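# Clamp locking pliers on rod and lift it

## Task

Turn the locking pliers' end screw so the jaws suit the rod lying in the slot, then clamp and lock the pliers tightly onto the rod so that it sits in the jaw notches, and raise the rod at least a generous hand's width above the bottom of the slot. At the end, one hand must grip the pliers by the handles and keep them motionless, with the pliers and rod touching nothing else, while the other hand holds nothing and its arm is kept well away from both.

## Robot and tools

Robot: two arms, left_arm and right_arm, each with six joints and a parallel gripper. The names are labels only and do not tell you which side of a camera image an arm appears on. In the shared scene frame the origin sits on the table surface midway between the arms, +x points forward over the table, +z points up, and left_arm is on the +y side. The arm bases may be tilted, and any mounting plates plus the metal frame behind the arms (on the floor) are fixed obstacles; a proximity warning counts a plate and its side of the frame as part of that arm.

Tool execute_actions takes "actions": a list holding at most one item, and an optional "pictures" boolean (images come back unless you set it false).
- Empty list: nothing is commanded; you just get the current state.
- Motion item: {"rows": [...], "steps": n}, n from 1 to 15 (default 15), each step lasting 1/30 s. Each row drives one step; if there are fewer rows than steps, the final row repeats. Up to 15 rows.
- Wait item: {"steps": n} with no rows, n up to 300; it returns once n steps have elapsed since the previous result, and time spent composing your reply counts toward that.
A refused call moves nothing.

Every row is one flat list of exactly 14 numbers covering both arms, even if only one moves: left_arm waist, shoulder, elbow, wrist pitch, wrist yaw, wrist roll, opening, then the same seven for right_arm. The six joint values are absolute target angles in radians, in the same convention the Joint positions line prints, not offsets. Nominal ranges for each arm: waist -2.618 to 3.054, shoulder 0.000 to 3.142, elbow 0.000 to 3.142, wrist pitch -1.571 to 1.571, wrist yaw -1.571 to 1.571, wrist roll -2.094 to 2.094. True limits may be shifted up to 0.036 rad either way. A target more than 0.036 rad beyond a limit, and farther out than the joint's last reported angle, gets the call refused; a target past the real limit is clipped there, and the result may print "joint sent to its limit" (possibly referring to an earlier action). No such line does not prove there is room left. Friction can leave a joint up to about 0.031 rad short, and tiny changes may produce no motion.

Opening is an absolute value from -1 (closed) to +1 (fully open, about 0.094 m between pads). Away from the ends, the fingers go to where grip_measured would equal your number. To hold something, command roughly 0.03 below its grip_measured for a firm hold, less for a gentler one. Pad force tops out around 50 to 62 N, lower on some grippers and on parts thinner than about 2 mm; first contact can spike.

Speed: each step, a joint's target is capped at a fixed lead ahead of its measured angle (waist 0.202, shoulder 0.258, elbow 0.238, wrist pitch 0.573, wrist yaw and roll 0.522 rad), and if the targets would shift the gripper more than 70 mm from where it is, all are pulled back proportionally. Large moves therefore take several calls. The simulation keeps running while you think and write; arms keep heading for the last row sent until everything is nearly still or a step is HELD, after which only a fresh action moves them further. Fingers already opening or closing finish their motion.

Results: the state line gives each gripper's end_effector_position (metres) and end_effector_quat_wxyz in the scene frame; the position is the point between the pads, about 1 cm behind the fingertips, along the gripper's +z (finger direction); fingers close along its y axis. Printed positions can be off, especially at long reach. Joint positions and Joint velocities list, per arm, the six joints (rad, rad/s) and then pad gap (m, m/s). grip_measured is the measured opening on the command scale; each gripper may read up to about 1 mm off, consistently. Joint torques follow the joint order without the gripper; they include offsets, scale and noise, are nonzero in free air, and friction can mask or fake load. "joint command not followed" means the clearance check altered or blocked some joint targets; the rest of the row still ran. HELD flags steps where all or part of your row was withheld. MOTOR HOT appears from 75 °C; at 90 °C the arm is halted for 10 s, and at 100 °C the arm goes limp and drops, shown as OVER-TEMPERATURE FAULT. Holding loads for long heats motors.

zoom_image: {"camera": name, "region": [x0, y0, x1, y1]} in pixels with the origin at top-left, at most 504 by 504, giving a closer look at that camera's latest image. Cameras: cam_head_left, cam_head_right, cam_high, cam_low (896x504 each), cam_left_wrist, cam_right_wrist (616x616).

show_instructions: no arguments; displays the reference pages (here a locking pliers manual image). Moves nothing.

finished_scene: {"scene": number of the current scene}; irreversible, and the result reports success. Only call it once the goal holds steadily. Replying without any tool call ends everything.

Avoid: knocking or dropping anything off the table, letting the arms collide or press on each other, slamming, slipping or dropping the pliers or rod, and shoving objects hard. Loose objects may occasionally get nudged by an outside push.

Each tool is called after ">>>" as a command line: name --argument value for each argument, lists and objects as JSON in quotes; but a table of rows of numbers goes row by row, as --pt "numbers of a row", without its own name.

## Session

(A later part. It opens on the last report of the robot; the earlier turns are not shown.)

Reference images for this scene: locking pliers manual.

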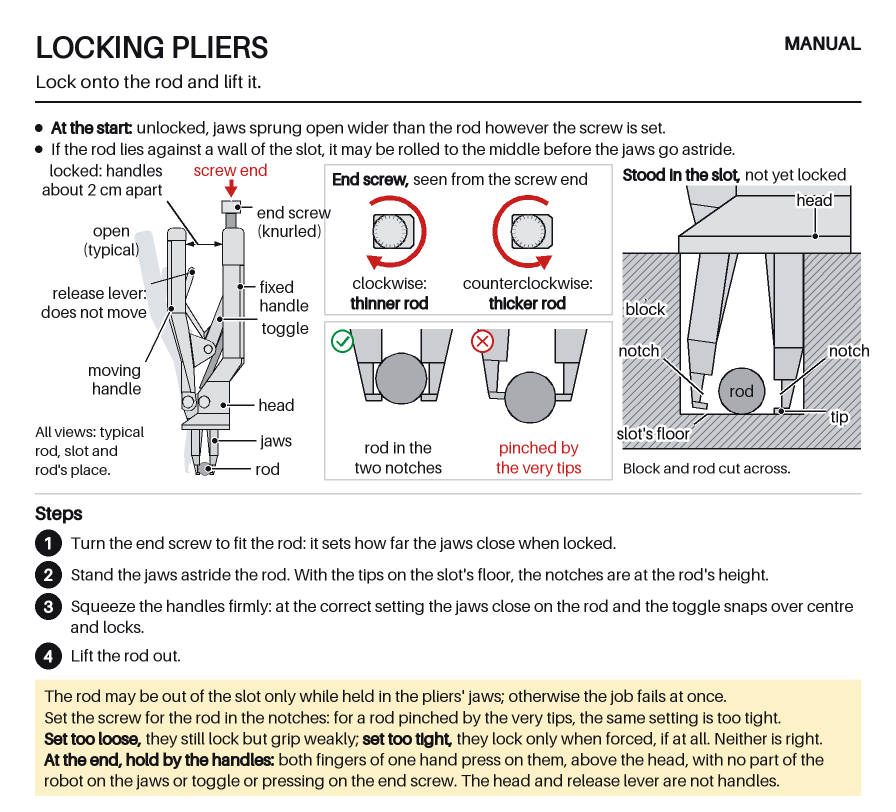

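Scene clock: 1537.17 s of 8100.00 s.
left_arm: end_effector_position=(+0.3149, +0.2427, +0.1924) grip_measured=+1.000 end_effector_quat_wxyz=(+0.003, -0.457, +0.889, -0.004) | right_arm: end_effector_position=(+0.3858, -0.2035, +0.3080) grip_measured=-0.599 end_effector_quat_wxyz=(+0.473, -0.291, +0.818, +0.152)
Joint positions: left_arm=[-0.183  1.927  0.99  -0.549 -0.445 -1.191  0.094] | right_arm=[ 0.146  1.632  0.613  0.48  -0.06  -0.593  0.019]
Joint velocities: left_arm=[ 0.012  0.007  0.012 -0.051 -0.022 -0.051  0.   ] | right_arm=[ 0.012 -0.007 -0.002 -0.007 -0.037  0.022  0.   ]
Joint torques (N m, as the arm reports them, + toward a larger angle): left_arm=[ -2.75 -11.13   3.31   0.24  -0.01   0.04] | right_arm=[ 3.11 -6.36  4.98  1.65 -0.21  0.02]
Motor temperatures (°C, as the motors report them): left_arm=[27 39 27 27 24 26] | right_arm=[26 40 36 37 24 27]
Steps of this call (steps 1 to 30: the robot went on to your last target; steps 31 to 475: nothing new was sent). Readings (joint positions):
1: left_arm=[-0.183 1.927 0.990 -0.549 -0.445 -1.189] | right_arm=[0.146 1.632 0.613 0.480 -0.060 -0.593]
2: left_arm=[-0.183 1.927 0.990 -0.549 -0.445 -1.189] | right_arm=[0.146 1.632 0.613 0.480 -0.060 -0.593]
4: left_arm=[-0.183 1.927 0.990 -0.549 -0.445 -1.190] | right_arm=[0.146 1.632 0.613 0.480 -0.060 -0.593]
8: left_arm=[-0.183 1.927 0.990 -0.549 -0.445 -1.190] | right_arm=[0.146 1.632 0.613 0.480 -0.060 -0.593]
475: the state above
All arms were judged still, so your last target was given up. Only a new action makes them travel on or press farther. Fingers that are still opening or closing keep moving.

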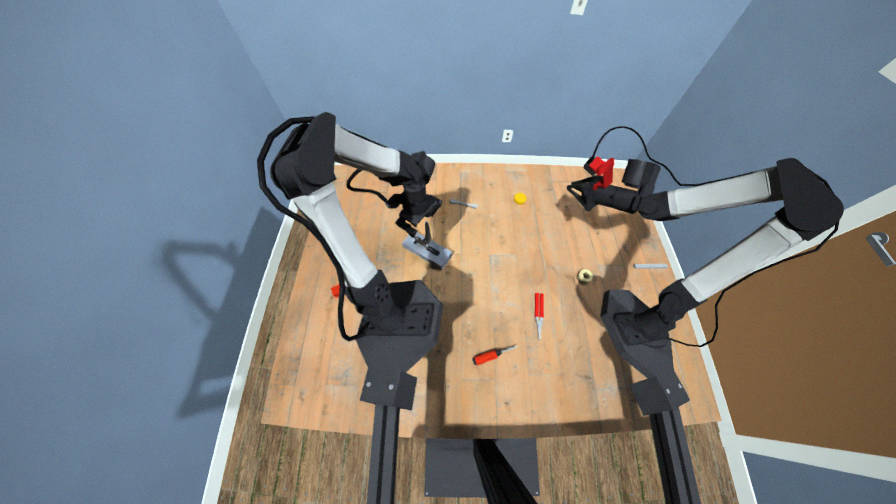

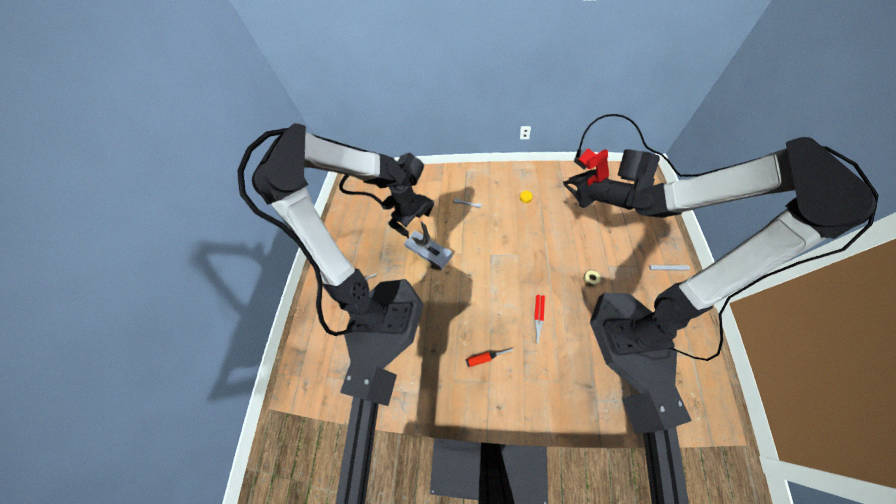

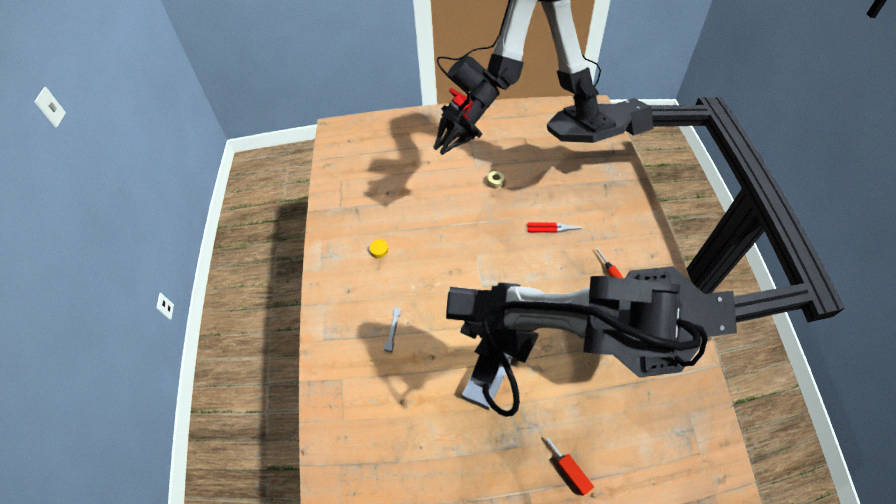

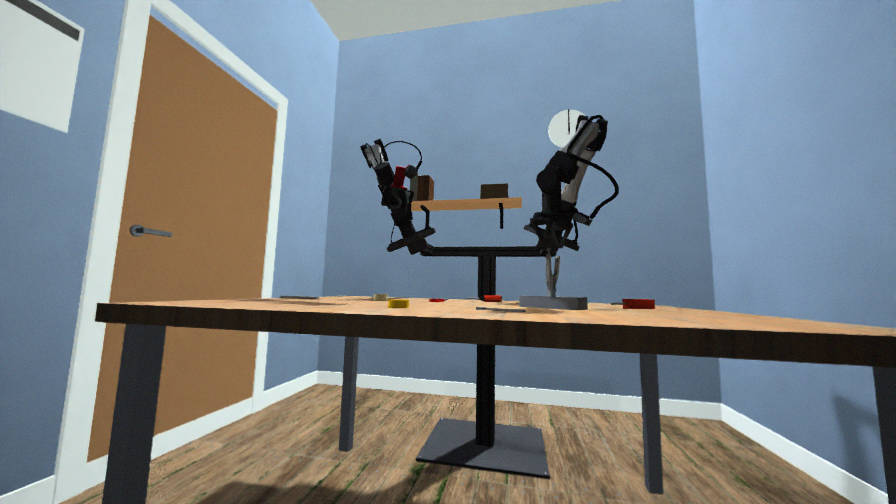

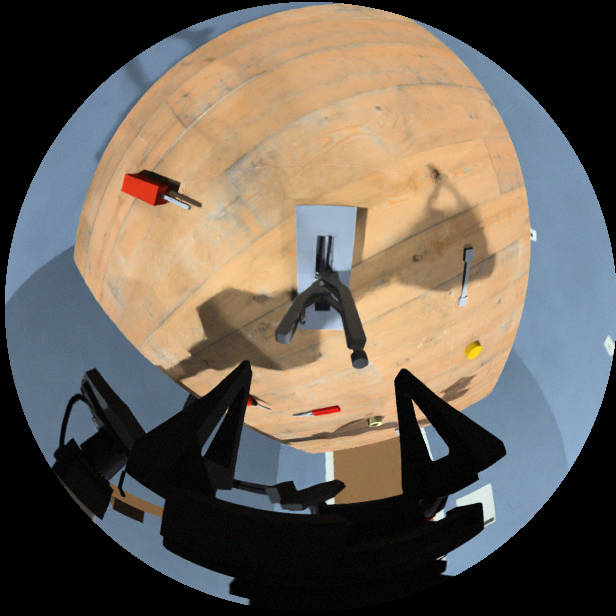

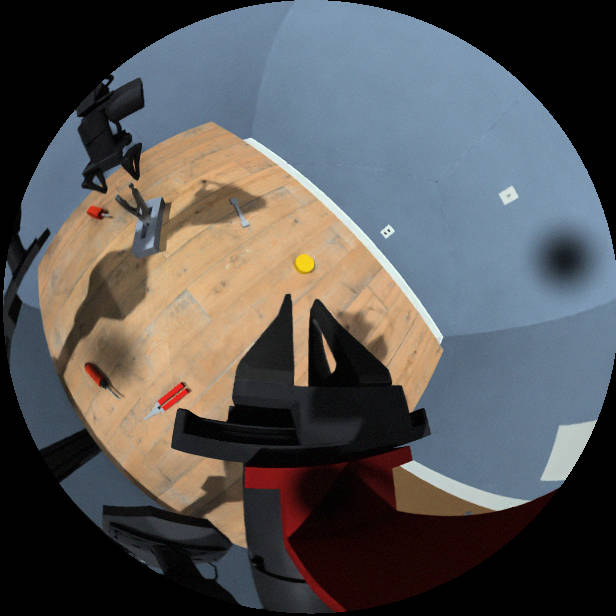

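>>> execute_actions --actions '[{"rows":[[-0.163,1.948,0.970,-0.525,-0.44,-1.181,1.0,0.15,1.64,0.6,0.455,-0.05,-0.6,-0.6],[-0.158,1.957,0.967,-0.513,-0.44,-1.177,1.0,0.15,1.64,0.6,0.455,-0.05,-0.6,-0.6],[-0.154,1.965,0.965,-0.501,-0.44,-1.173,1.0,0.15,1.64,0.6,0.455,-0.05,-0.6,-0.6],[-0.149,1.973,0.962,-0.488,-0.439,-1.168,1.0,0.15,1.64,0.6,0.455,-0.05,-0.6,-0.6],[-0.145,1.982,0.960,-0.476,-0.439,-1.164,1.0,0.15,1.64,0.6,0.455,-0.05,-0.6,-0.6],[-0.141,1.990,0.958,-0.464,-0.438,-1.160,1.0,0.15,1.64,0.6,0.455,-0.05,-0.6,-0.6],[-0.136,1.998,0.955,-0.452,-0.438,-1.156,1.0,0.15,1.64,0.6,0.455,-0.05,-0.6,-0.6],[-0.132,2.007,0.953,-0.440,-0.437,-1.152,1.0,0.15,1.64,0.6,0.455,-0.05,-0.6,-0.6],[-0.127,2.015,0.950,-0.428,-0.437,-1.148,1.0,0.15,1.64,0.6,0.455,-0.05,-0.6,-0.6],[-0.123,2.023,0.948,-0.416,-0.436,-1.144,1.0,0.15,1.64,0.6,0.455,-0.05,-0.6,-0.6],[-0.119,2.032,0.946,-0.404,-0.436,-1.140,1.0,0.15,1.64,0.6,0.455,-0.05,-0.6,-0.6],[-0.114,2.040,0.943,-0.391,-0.435,-1.135,1.0,0.15,1.64,0.6,0.455,-0.05,-0.6,-0.6],[-0.110,2.048,0.941,-0.379,-0.435,-1.131,1.0,0.15,1.64,0.6,0.455,-0.05,-0.6,-0.6],[-0.105,2.057,0.938,-0.367,-0.435,-1.127,1.0,0.15,1.64,0.6,0.455,-0.05,-0.6,-0.6],[-0.101,2.065,0.936,-0.355,-0.435,-1.123,1.0,0.15,1.64,0.6,0.455,-0.05,-0.6,-0.6]],"steps":15}]' --pictures false

>>> execute_actions --actions '[{"steps":20}]'

Scene clock: 1548.07 s of 8100.00 s.
left_arm: end_effector_position=(+0.3091, +0.2462, +0.1521) grip_measured=+1.000 end_effector_quat_wxyz=(-0.006, -0.460, +0.888, +0.007) | right_arm: end_effector_position=(+0.3858, -0.2035, +0.3080) grip_measured=-0.599 end_effector_quat_wxyz=(+0.473, -0.291, +0.818, +0.152)
Joint positions: left_arm=[-0.124  2.033  0.96  -0.416 -0.445 -1.146  0.094] | right_arm=[ 0.146  1.632  0.613  0.48  -0.06  -0.593  0.019]
Joint velocities: left_arm=[ 0.1    0.217 -0.076  0.359 -0.007  0.022  0.   ] | right_arm=[ 0.002  0.007  0.002  0.051 -0.051  0.007 -0.001]
Joint torques (N m, as the arm reports them, + toward a larger angle): left_arm=[-3.07 -9.16  2.44  0.39  0.05  0.18] | right_arm=[ 3.16 -6.22  5.16  1.63 -0.23 -0.03]
Motor temperatures (°C, as the motors report them): left_arm=[27 39 27 27 24 26] | right_arm=[26 40 36 37 24 27]
Steps of this call (steps 1 to 312: nothing new was sent; steps 313 to 327: all 15 steps of this action). Readings (joint positions):
313: left_arm=[-0.183 1.927 0.990 -0.548 -0.445 -1.190] | right_arm=[0.146 1.632 0.613 0.480 -0.060 -0.593]
314: left_arm=[-0.182 1.928 0.990 -0.544 -0.445 -1.189] | right_arm=[0.146 1.632 0.613 0.480 -0.060 -0.593]
316: left_arm=[-0.176 1.937 0.990 -0.530 -0.445 -1.185] | right_arm=[0.146 1.632 0.613 0.480 -0.060 -0.593]
320: left_arm=[-0.155 1.971 0.982 -0.490 -0.445 -1.173] | right_arm=[0.146 1.632 0.613 0.480 -0.060 -0.593]
327: the state above

Scene clock: 1548.73 s of 8100.00 s.
left_arm: end_effector_position=(+0.3137, +0.2457, +0.1455) grip_measured=+1.000 end_effector_quat_wxyz=(+0.002, -0.462, +0.887, +0.001) | right_arm: end_effector_position=(+0.3858, -0.2035, +0.3080) grip_measured=-0.599 end_effector_quat_wxyz=(+0.473, -0.291, +0.818, +0.152)
Joint positions: left_arm=[-0.114  2.05   0.954 -0.366 -0.445 -1.13   0.094] | right_arm=[ 0.146  1.632  0.613  0.48  -0.06  -0.593  0.019]
Joint velocities: left_arm=[-0.007 -0.012  0.002  0.022  0.022  0.051  0.   ] | right_arm=[ 0.007  0.012  0.007  0.022  0.007 -0.007  0.001]
Joint torques (N m, as the arm reports them, + toward a larger angle): left_arm=[-3.29 -9.6   2.59  0.45  0.04  0.16] | right_arm=[ 3.16 -6.15  5.25  1.68 -0.2   0.04]
Motor temperatures (°C, as the motors report them): left_arm=[27 39 27 27 24 26] | right_arm=[26 40 36 37 24 27]
Steps of this call (steps 1 to 20: the robot went on to your last target). Readings (joint positions):
1: left_arm=[-0.120 2.041 0.958 -0.406 -0.445 -1.143] | right_arm=[0.146 1.632 0.613 0.480 -0.060 -0.593]
2: left_arm=[-0.117 2.046 0.956 -0.398 -0.445 -1.140] | right_arm=[0.146 1.632 0.613 0.480 -0.060 -0.593]
4: left_arm=[-0.114 2.050 0.954 -0.388 -0.445 -1.137] | right_arm=[0.146 1.632 0.613 0.480 -0.060 -0.593]
8: left_arm=[-0.114 2.050 0.954 -0.375 -0.445 -1.132] | right_arm=[0.146 1.632 0.613 0.480 -0.060 -0.593]
20: the state above

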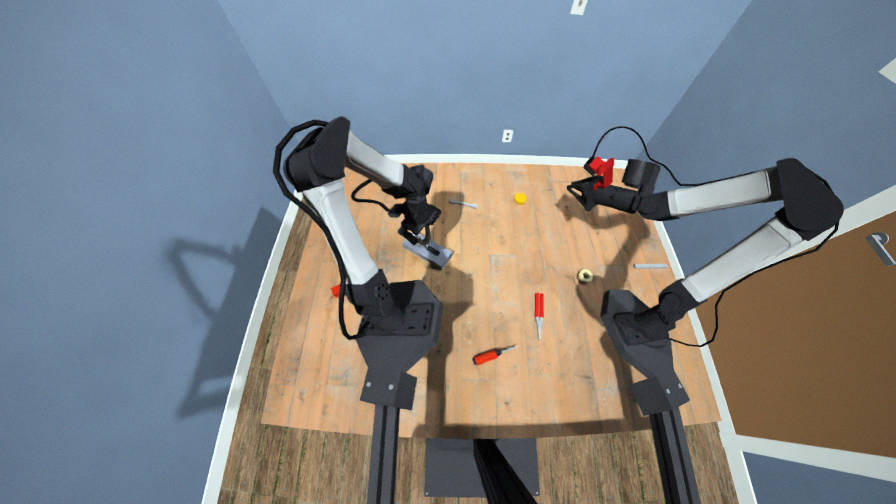

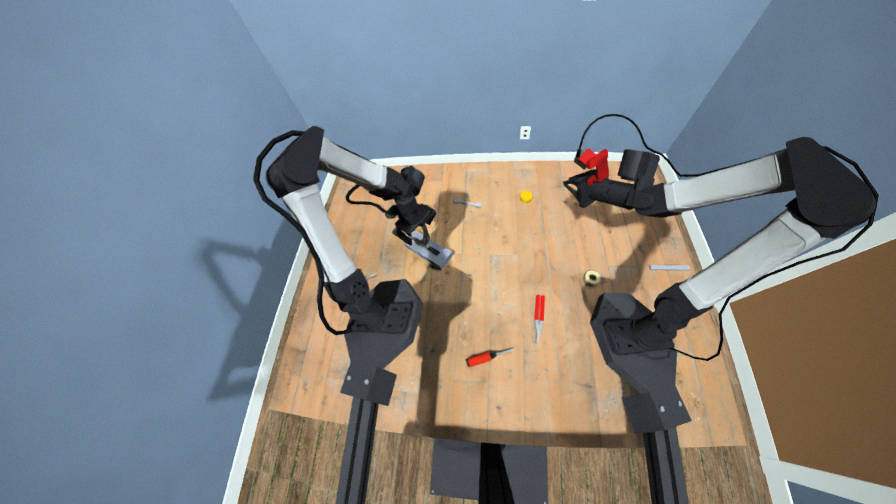

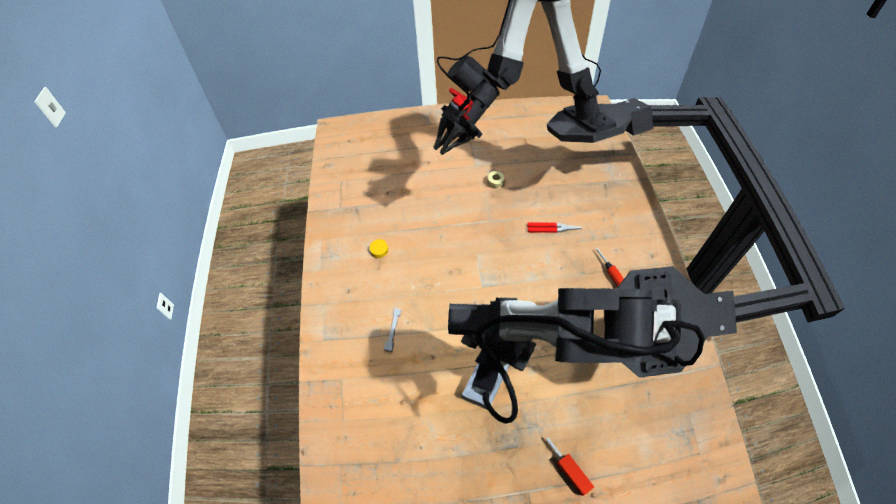

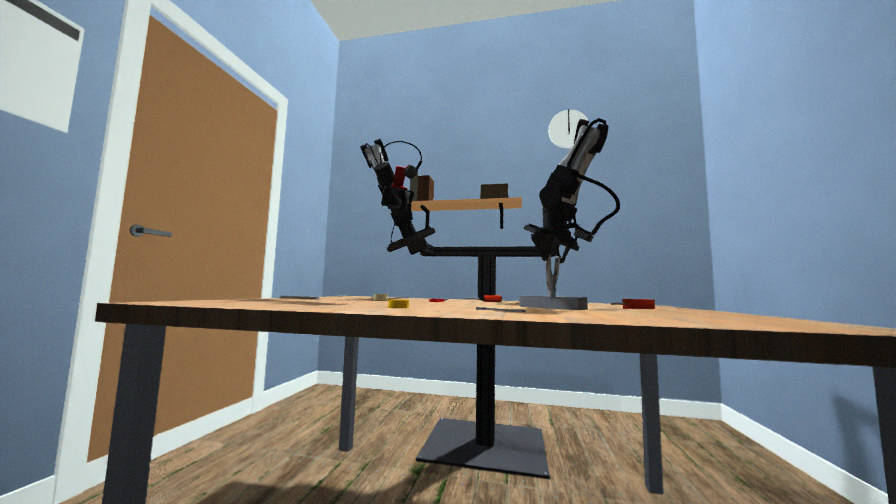

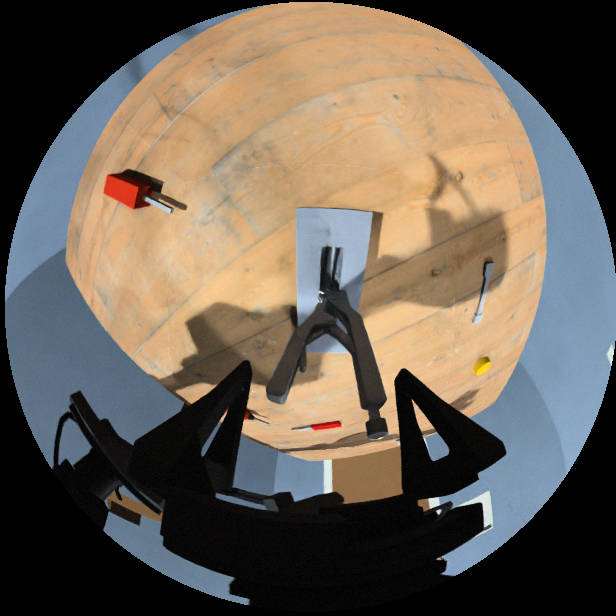

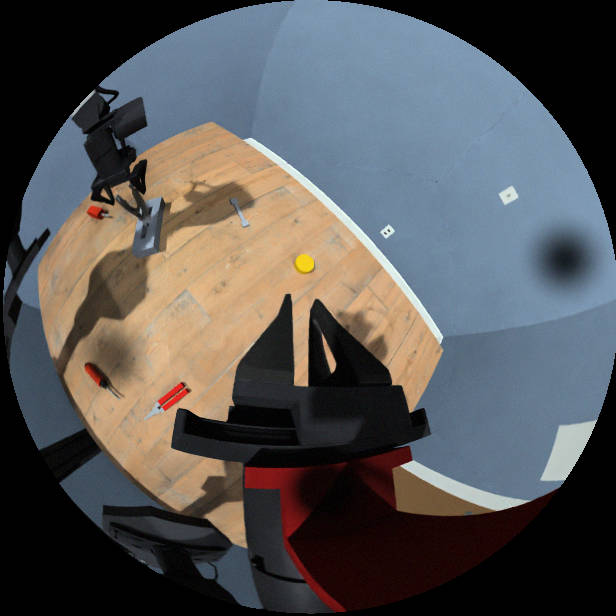

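Close to 0.5 slowly.

>>> execute_actions --actions '[{"rows":[[-0.101,2.065,0.936,-0.355,-0.435,-1.123,0.9,0.15,1.64,0.6,0.455,-0.05,-0.6,-0.6],[-0.101,2.065,0.936,-0.355,-0.435,-1.123,0.85,0.15,1.64,0.6,0.455,-0.05,-0.6,-0.6],[-0.101,2.065,0.936,-0.355,-0.435,-1.123,0.8,0.15,1.64,0.6,0.455,-0.05,-0.6,-0.6],[-0.101,2.065,0.936,-0.355,-0.435,-1.123,0.75,0.15,1.64,0.6,0.455,-0.05,-0.6,-0.6],[-0.101,2.065,0.936,-0.355,-0.435,-1.123,0.7,0.15,1.64,0.6,0.455,-0.05,-0.6,-0.6],[-0.101,2.065,0.936,-0.355,-0.435,-1.123,0.66,0.15,1.64,0.6,0.455,-0.05,-0.6,-0.6],[-0.101,2.065,0.936,-0.355,-0.435,-1.123,0.63,0.15,1.64,0.6,0.455,-0.05,-0.6,-0.6],[-0.101,2.065,0.936,-0.355,-0.435,-1.123,0.60,0.15,1.64,0.6,0.455,-0.05,-0.6,-0.6],[-0.101,2.065,0.936,-0.355,-0.435,-1.123,0.57,0.15,1.64,0.6,0.455,-0.05,-0.6,-0.6],[-0.101,2.065,0.936,-0.355,-0.435,-1.123,0.54,0.15,1.64,0.6,0.455,-0.05,-0.6,-0.6],[-0.101,2.065,0.936,-0.355,-0.435,-1.123,0.52,0.15,1.64,0.6,0.455,-0.05,-0.6,-0.6],[-0.101,2.065,0.936,-0.355,-0.435,-1.123,0.50,0.15,1.64,0.6,0.455,-0.05,-0.6,-0.6],[-0.101,2.065,0.936,-0.355,-0.435,-1.123,0.48,0.15,1.64,0.6,0.455,-0.05,-0.6,-0.6],[-0.101,2.065,0.936,-0.355,-0.435,-1.123,0.46,0.15,1.64,0.6,0.455,-0.05,-0.6,-0.6],[-0.101,2.065,0.936,-0.355,-0.435,-1.123,0.44,0.15,1.64,0.6,0.455,-0.05,-0.6,-0.6]],"steps":15}]' --pictures false

>>> execute_actions --actions '[{"rows":[[-0.101,2.065,0.936,-0.354,-0.435,-1.123,0.42,0.15,1.64,0.6,0.455,-0.05,-0.6,-0.6],[-0.101,2.065,0.936,-0.353,-0.435,-1.123,0.40,0.15,1.64,0.6,0.455,-0.05,-0.6,-0.6],[-0.101,2.065,0.936,-0.352,-0.435,-1.123,0.38,0.15,1.64,0.6,0.455,-0.05,-0.6,-0.6],[-0.101,2.065,0.936,-0.351,-0.435,-1.123,0.36,0.15,1.64,0.6,0.455,-0.05,-0.6,-0.6],[-0.101,2.065,0.936,-0.350,-0.435,-1.123,0.34,0.15,1.64,0.6,0.455,-0.05,-0.6,-0.6],[-0.101,2.065,0.936,-0.349,-0.435,-1.123,0.32,0.15,1.64,0.6,0.455,-0.05,-0.6,-0.6],[-0.101,2.065,0.936,-0.348,-0.435,-1.123,0.30,0.15,1.64,0.6,0.455,-0.05,-0.6,-0.6],[-0.101,2.065,0.936,-0.347,-0.435,-1.123,0.28,0.15,1.64,0.6,0.455,-0.05,-0.6,-0.6],[-0.101,2.065,0.936,-0.346,-0.435,-1.123,0.26,0.15,1.64,0.6,0.455,-0.05,-0.6,-0.6],[-0.101,2.065,0.936,-0.345,-0.435,-1.123,0.25,0.15,1.64,0.6,0.455,-0.05,-0.6,-0.6]],"steps":15}]'

Scene clock: 1567.40 s of 8100.00 s.
left_arm: end_effector_position=(+0.3139, +0.2457, +0.1455) grip_measured=+0.452 end_effector_quat_wxyz=(+0.002, -0.462, +0.887, +0.001) | right_arm: end_effector_position=(+0.3858, -0.2035, +0.3080) grip_measured=-0.599 end_effector_quat_wxyz=(+0.473, -0.291, +0.818, +0.152)
Joint positions: left_arm=[-0.114  2.05   0.954 -0.365 -0.445 -1.129  0.068] | right_arm=[ 0.146  1.632  0.613  0.48  -0.06  -0.593  0.019]
Joint velocities: left_arm=[-0.002 -0.002 -0.012 -0.022  0.066 -0.125 -0.019] | right_arm=[ 0.007  0.007 -0.022 -0.022 -0.066 -0.037 -0.001]
Joint torques (N m, as the arm reports them, + toward a larger angle): left_arm=[-3.25 -9.55  2.56  0.46  0.04  0.15] | right_arm=[ 3.27 -6.1   5.11  1.64 -0.24 -0.01]
Motor temperatures (°C, as the motors report them): left_arm=[27 39 26 27 24 26] | right_arm=[26 40 36 37 24 27]
Steps of this call (steps 1 to 15: the robot went on to your last target; steps 16 to 545: nothing new was sent; steps 546 to 560: all 15 steps of this action). Readings (joint positions):
546: left_arm=[-0.114 2.050 0.954 -0.365 -0.445 -1.129] | right_arm=[0.146 1.632 0.613 0.480 -0.060 -0.593]
547: left_arm=[-0.114 2.050 0.954 -0.365 -0.445 -1.129] | right_arm=[0.146 1.632 0.613 0.480 -0.060 -0.593]
549: left_arm=[-0.114 2.050 0.954 -0.365 -0.445 -1.129] | right_arm=[0.146 1.632 0.613 0.480 -0.060 -0.593]
553: left_arm=[-0.114 2.050 0.954 -0.365 -0.445 -1.129] | right_arm=[0.146 1.632 0.613 0.480 -0.060 -0.593]
560: the state above

Scene clock: 1567.90 s of 8100.00 s.
left_arm: end_effector_position=(+0.3151, +0.2457, +0.1464) grip_measured=+0.258 end_effector_quat_wxyz=(+0.004, -0.461, +0.887, -0.001) | right_arm: end_effector_position=(+0.3858, -0.2035, +0.3080) grip_measured=-0.599 end_effector_quat_wxyz=(+0.473, -0.291, +0.818, +0.152)
Joint positions: left_arm=[-0.114  2.047  0.954 -0.363 -0.444 -1.126  0.059] | right_arm=[ 0.146  1.632  0.613  0.48  -0.06  -0.593  0.019]
Joint velocities: left_arm=[ 0.007  0.012 -0.007  0.066 -0.037 -0.022 -0.   ] | right_arm=[ 0.012 -0.012 -0.002 -0.037 -0.022  0.037  0.   ]
Joint torques (N m, as the arm reports them, + toward a larger angle): left_arm=[-3.29 -9.27  2.72  0.56  0.03  0.13] | right_arm=[ 3.22 -6.26  5.18  1.61 -0.26  0.01]
Motor temperatures (°C, as the motors report them): left_arm=[27 39 26 27 24 26] | right_arm=[26 40 36 37 24 27]
Steps of this call (steps 1 to 15: all 15 steps of this action). Readings (joint positions):
1: left_arm=[-0.114 2.050 0.954 -0.365 -0.445 -1.129] | right_arm=[0.146 1.632 0.613 0.480 -0.060 -0.593]
2: left_arm=[-0.114 2.050 0.954 -0.365 -0.445 -1.129] | right_arm=[0.146 1.632 0.613 0.480 -0.060 -0.593]
4: left_arm=[-0.114 2.050 0.954 -0.365 -0.444 -1.129] | right_arm=[0.146 1.632 0.613 0.480 -0.060 -0.593]
8: left_arm=[-0.114 2.049 0.954 -0.363 -0.444 -1.127] | right_arm=[0.146 1.632 0.613 0.480 -0.060 -0.593]
15: the state above

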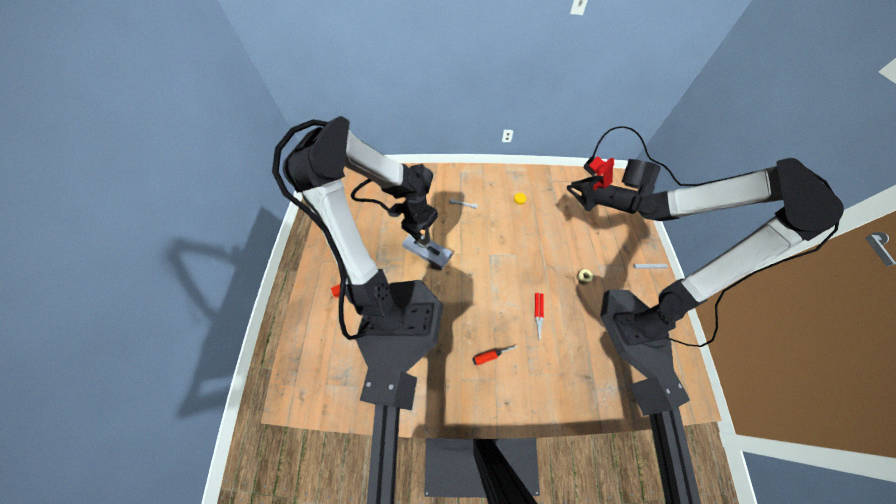

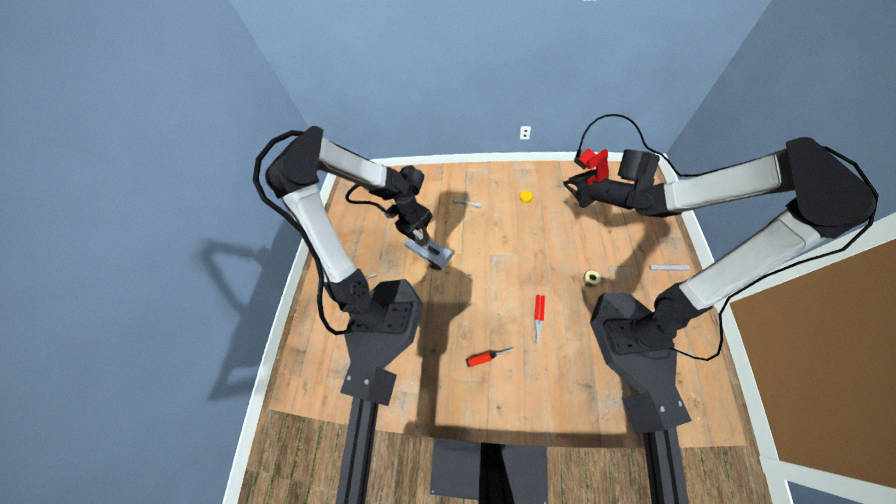

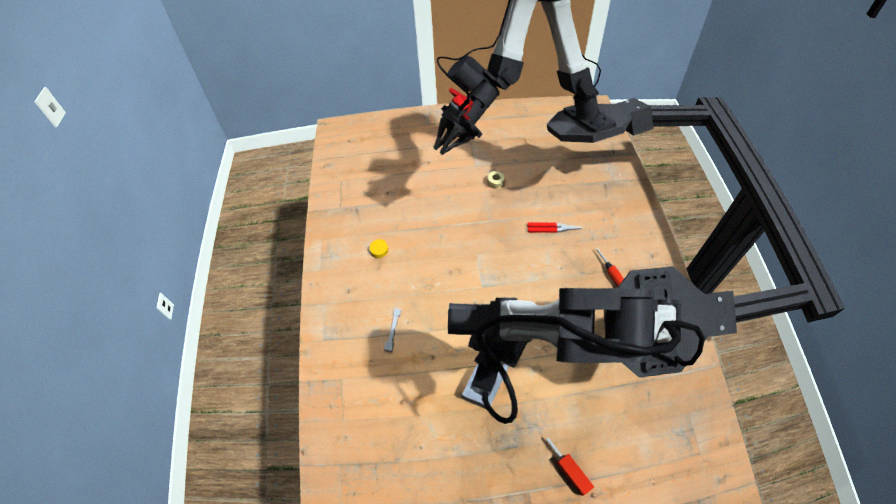

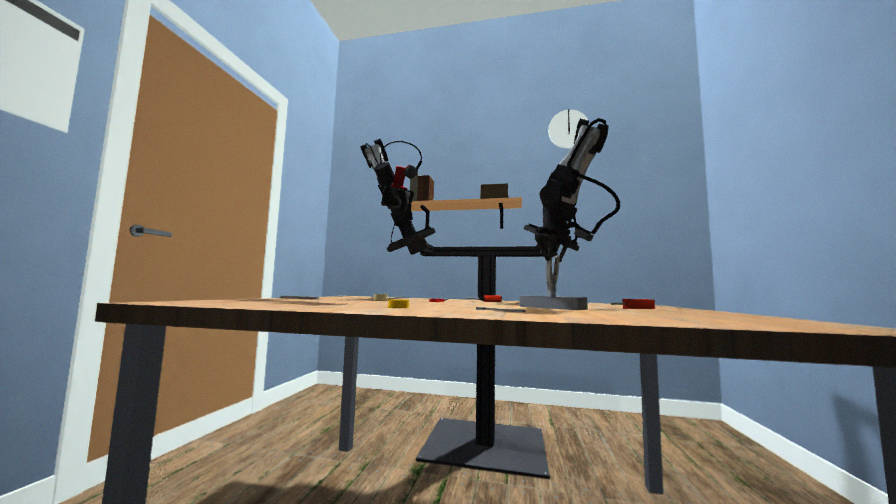

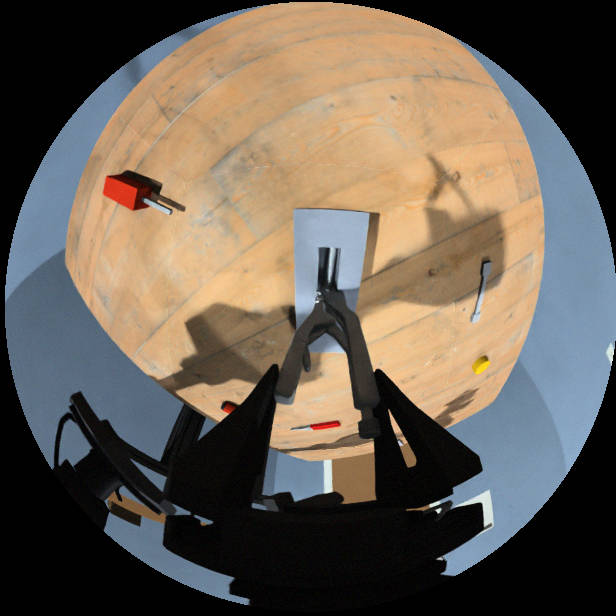

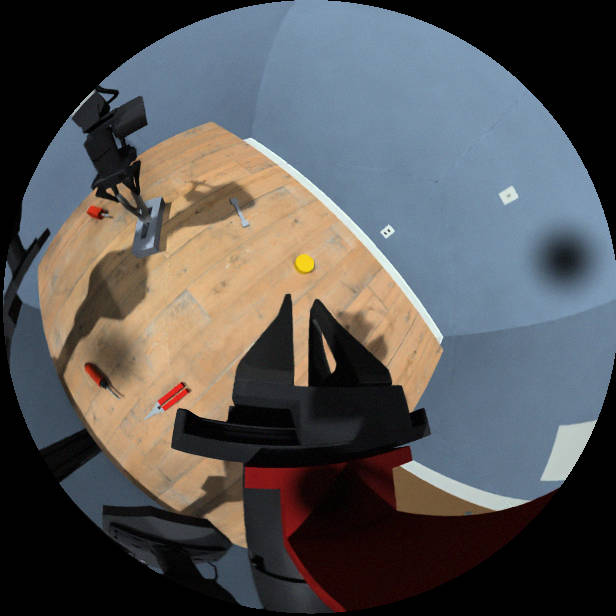

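>>> execute_actions --actions '[{"rows":[[-0.101,2.065,0.936,-0.343,-0.435,-1.123,0.24,0.15,1.64,0.6,0.455,-0.05,-0.6,-0.6],[-0.101,2.065,0.936,-0.341,-0.435,-1.123,0.23,0.15,1.64,0.6,0.455,-0.05,-0.6,-0.6],[-0.101,2.065,0.936,-0.339,-0.435,-1.123,0.22,0.15,1.64,0.6,0.455,-0.05,-0.6,-0.6],[-0.101,2.065,0.936,-0.337,-0.435,-1.123,0.21,0.15,1.64,0.6,0.455,-0.05,-0.6,-0.6],[-0.101,2.065,0.936,-0.335,-0.435,-1.123,0.20,0.15,1.64,0.6,0.455,-0.05,-0.6,-0.6]],"steps":15}]' --pictures false

>>> execute_actions --actions '[{"rows":[[-0.101,2.065,0.936,-0.335,-0.435,-1.123,0.19,0.15,1.64,0.6,0.455,-0.05,-0.6,-0.6],[-0.101,2.065,0.936,-0.335,-0.435,-1.123,0.18,0.15,1.64,0.6,0.455,-0.05,-0.6,-0.6],[-0.101,2.065,0.936,-0.335,-0.435,-1.123,0.17,0.15,1.64,0.6,0.455,-0.05,-0.6,-0.6],[-0.101,2.065,0.936,-0.335,-0.435,-1.123,0.16,0.15,1.64,0.6,0.455,-0.05,-0.6,-0.6]],"steps":15}]' --pictures false

Scene clock: 1577.27 s of 8100.00 s.
left_arm: end_effector_position=(+0.3150, +0.2457, +0.1464) grip_measured=+0.212 end_effector_quat_wxyz=(+0.004, -0.461, +0.887, -0.001) | right_arm: end_effector_position=(+0.3858, -0.2035, +0.3080) grip_measured=-0.599 end_effector_quat_wxyz=(+0.473, -0.291, +0.818, +0.152)
Joint positions: left_arm=[-0.114  2.047  0.954 -0.364 -0.444 -1.125  0.057] | right_arm=[ 0.146  1.632  0.613  0.48  -0.06  -0.593  0.019]
Joint velocities: left_arm=[-0.022 -0.012  0.007 -0.11  -0.022 -0.007  0.001] | right_arm=[-0.002  0.002 -0.007 -0.037 -0.022  0.022  0.   ]
Joint torques (N m, as the arm reports them, + toward a larger angle): left_arm=[-3.3  -9.25  2.62  0.67  0.03  0.12] | right_arm=[ 3.22 -6.23  5.04  1.63 -0.26  0.03]
Motor temperatures (°C, as the motors report them): left_arm=[27 38 26 27 24 26] | right_arm=[26 40 36 37 24 27]
Steps of this call (steps 1 to 15: the robot went on to your last target; steps 16 to 266: nothing new was sent; steps 267 to 281: all 15 steps of this action). Readings (joint positions):
267: left_arm=[-0.114 2.047 0.954 -0.363 -0.444 -1.126] | right_arm=[0.146 1.632 0.613 0.480 -0.060 -0.593]
268: left_arm=[-0.114 2.047 0.954 -0.363 -0.444 -1.126] | right_arm=[0.146 1.632 0.613 0.480 -0.060 -0.593]
270: left_arm=[-0.114 2.047 0.954 -0.363 -0.444 -1.125] | right_arm=[0.146 1.632 0.613 0.480 -0.060 -0.593]
274: left_arm=[-0.114 2.047 0.954 -0.364 -0.444 -1.125] | right_arm=[0.146 1.632 0.613 0.480 -0.060 -0.593]
281: the state above

Scene clock: 1577.77 s of 8100.00 s.
left_arm: end_effector_position=(+0.3150, +0.2458, +0.1466) grip_measured=+0.175 end_effector_quat_wxyz=(+0.004, -0.461, +0.888, -0.001) | right_arm: end_effector_position=(+0.3858, -0.2035, +0.3080) grip_measured=-0.599 end_effector_quat_wxyz=(+0.473, -0.291, +0.818, +0.152)
Joint positions: left_arm=[-0.114  2.046  0.954 -0.364 -0.444 -1.124  0.055] | right_arm=[ 0.146  1.632  0.613  0.48  -0.06  -0.593  0.019]
Joint velocities: left_arm=[ 0.007 -0.017  0.002 -0.022 -0.037 -0.022 -0.   ] | right_arm=[-0.017 -0.007  0.012 -0.022 -0.022 -0.037  0.001]
Joint torques (N m, as the arm reports them, + toward a larger angle): left_arm=[-3.21 -9.18  2.61  0.69  0.03  0.12] | right_arm=[ 3.2  -6.18  5.22  1.63 -0.24 -0.01]
Motor temperatures (°C, as the motors report them): left_arm=[27 38 26 27 24 26] | right_arm=[26 40 36 37 24 27]
Steps of this call (steps 1 to 15: all 15 steps of this action). Readings (joint positions):
1: left_arm=[-0.114 2.047 0.954 -0.364 -0.444 -1.125] | right_arm=[0.146 1.632 0.613 0.480 -0.060 -0.593]
2: left_arm=[-0.114 2.047 0.954 -0.364 -0.444 -1.125] | right_arm=[0.146 1.632 0.613 0.480 -0.060 -0.593]
4: left_arm=[-0.114 2.046 0.954 -0.364 -0.444 -1.125] | right_arm=[0.146 1.632 0.613 0.480 -0.060 -0.593]
8: left_arm=[-0.114 2.046 0.954 -0.364 -0.444 -1.125] | right_arm=[0.146 1.632 0.613 0.480 -0.060 -0.593]
15: the state above


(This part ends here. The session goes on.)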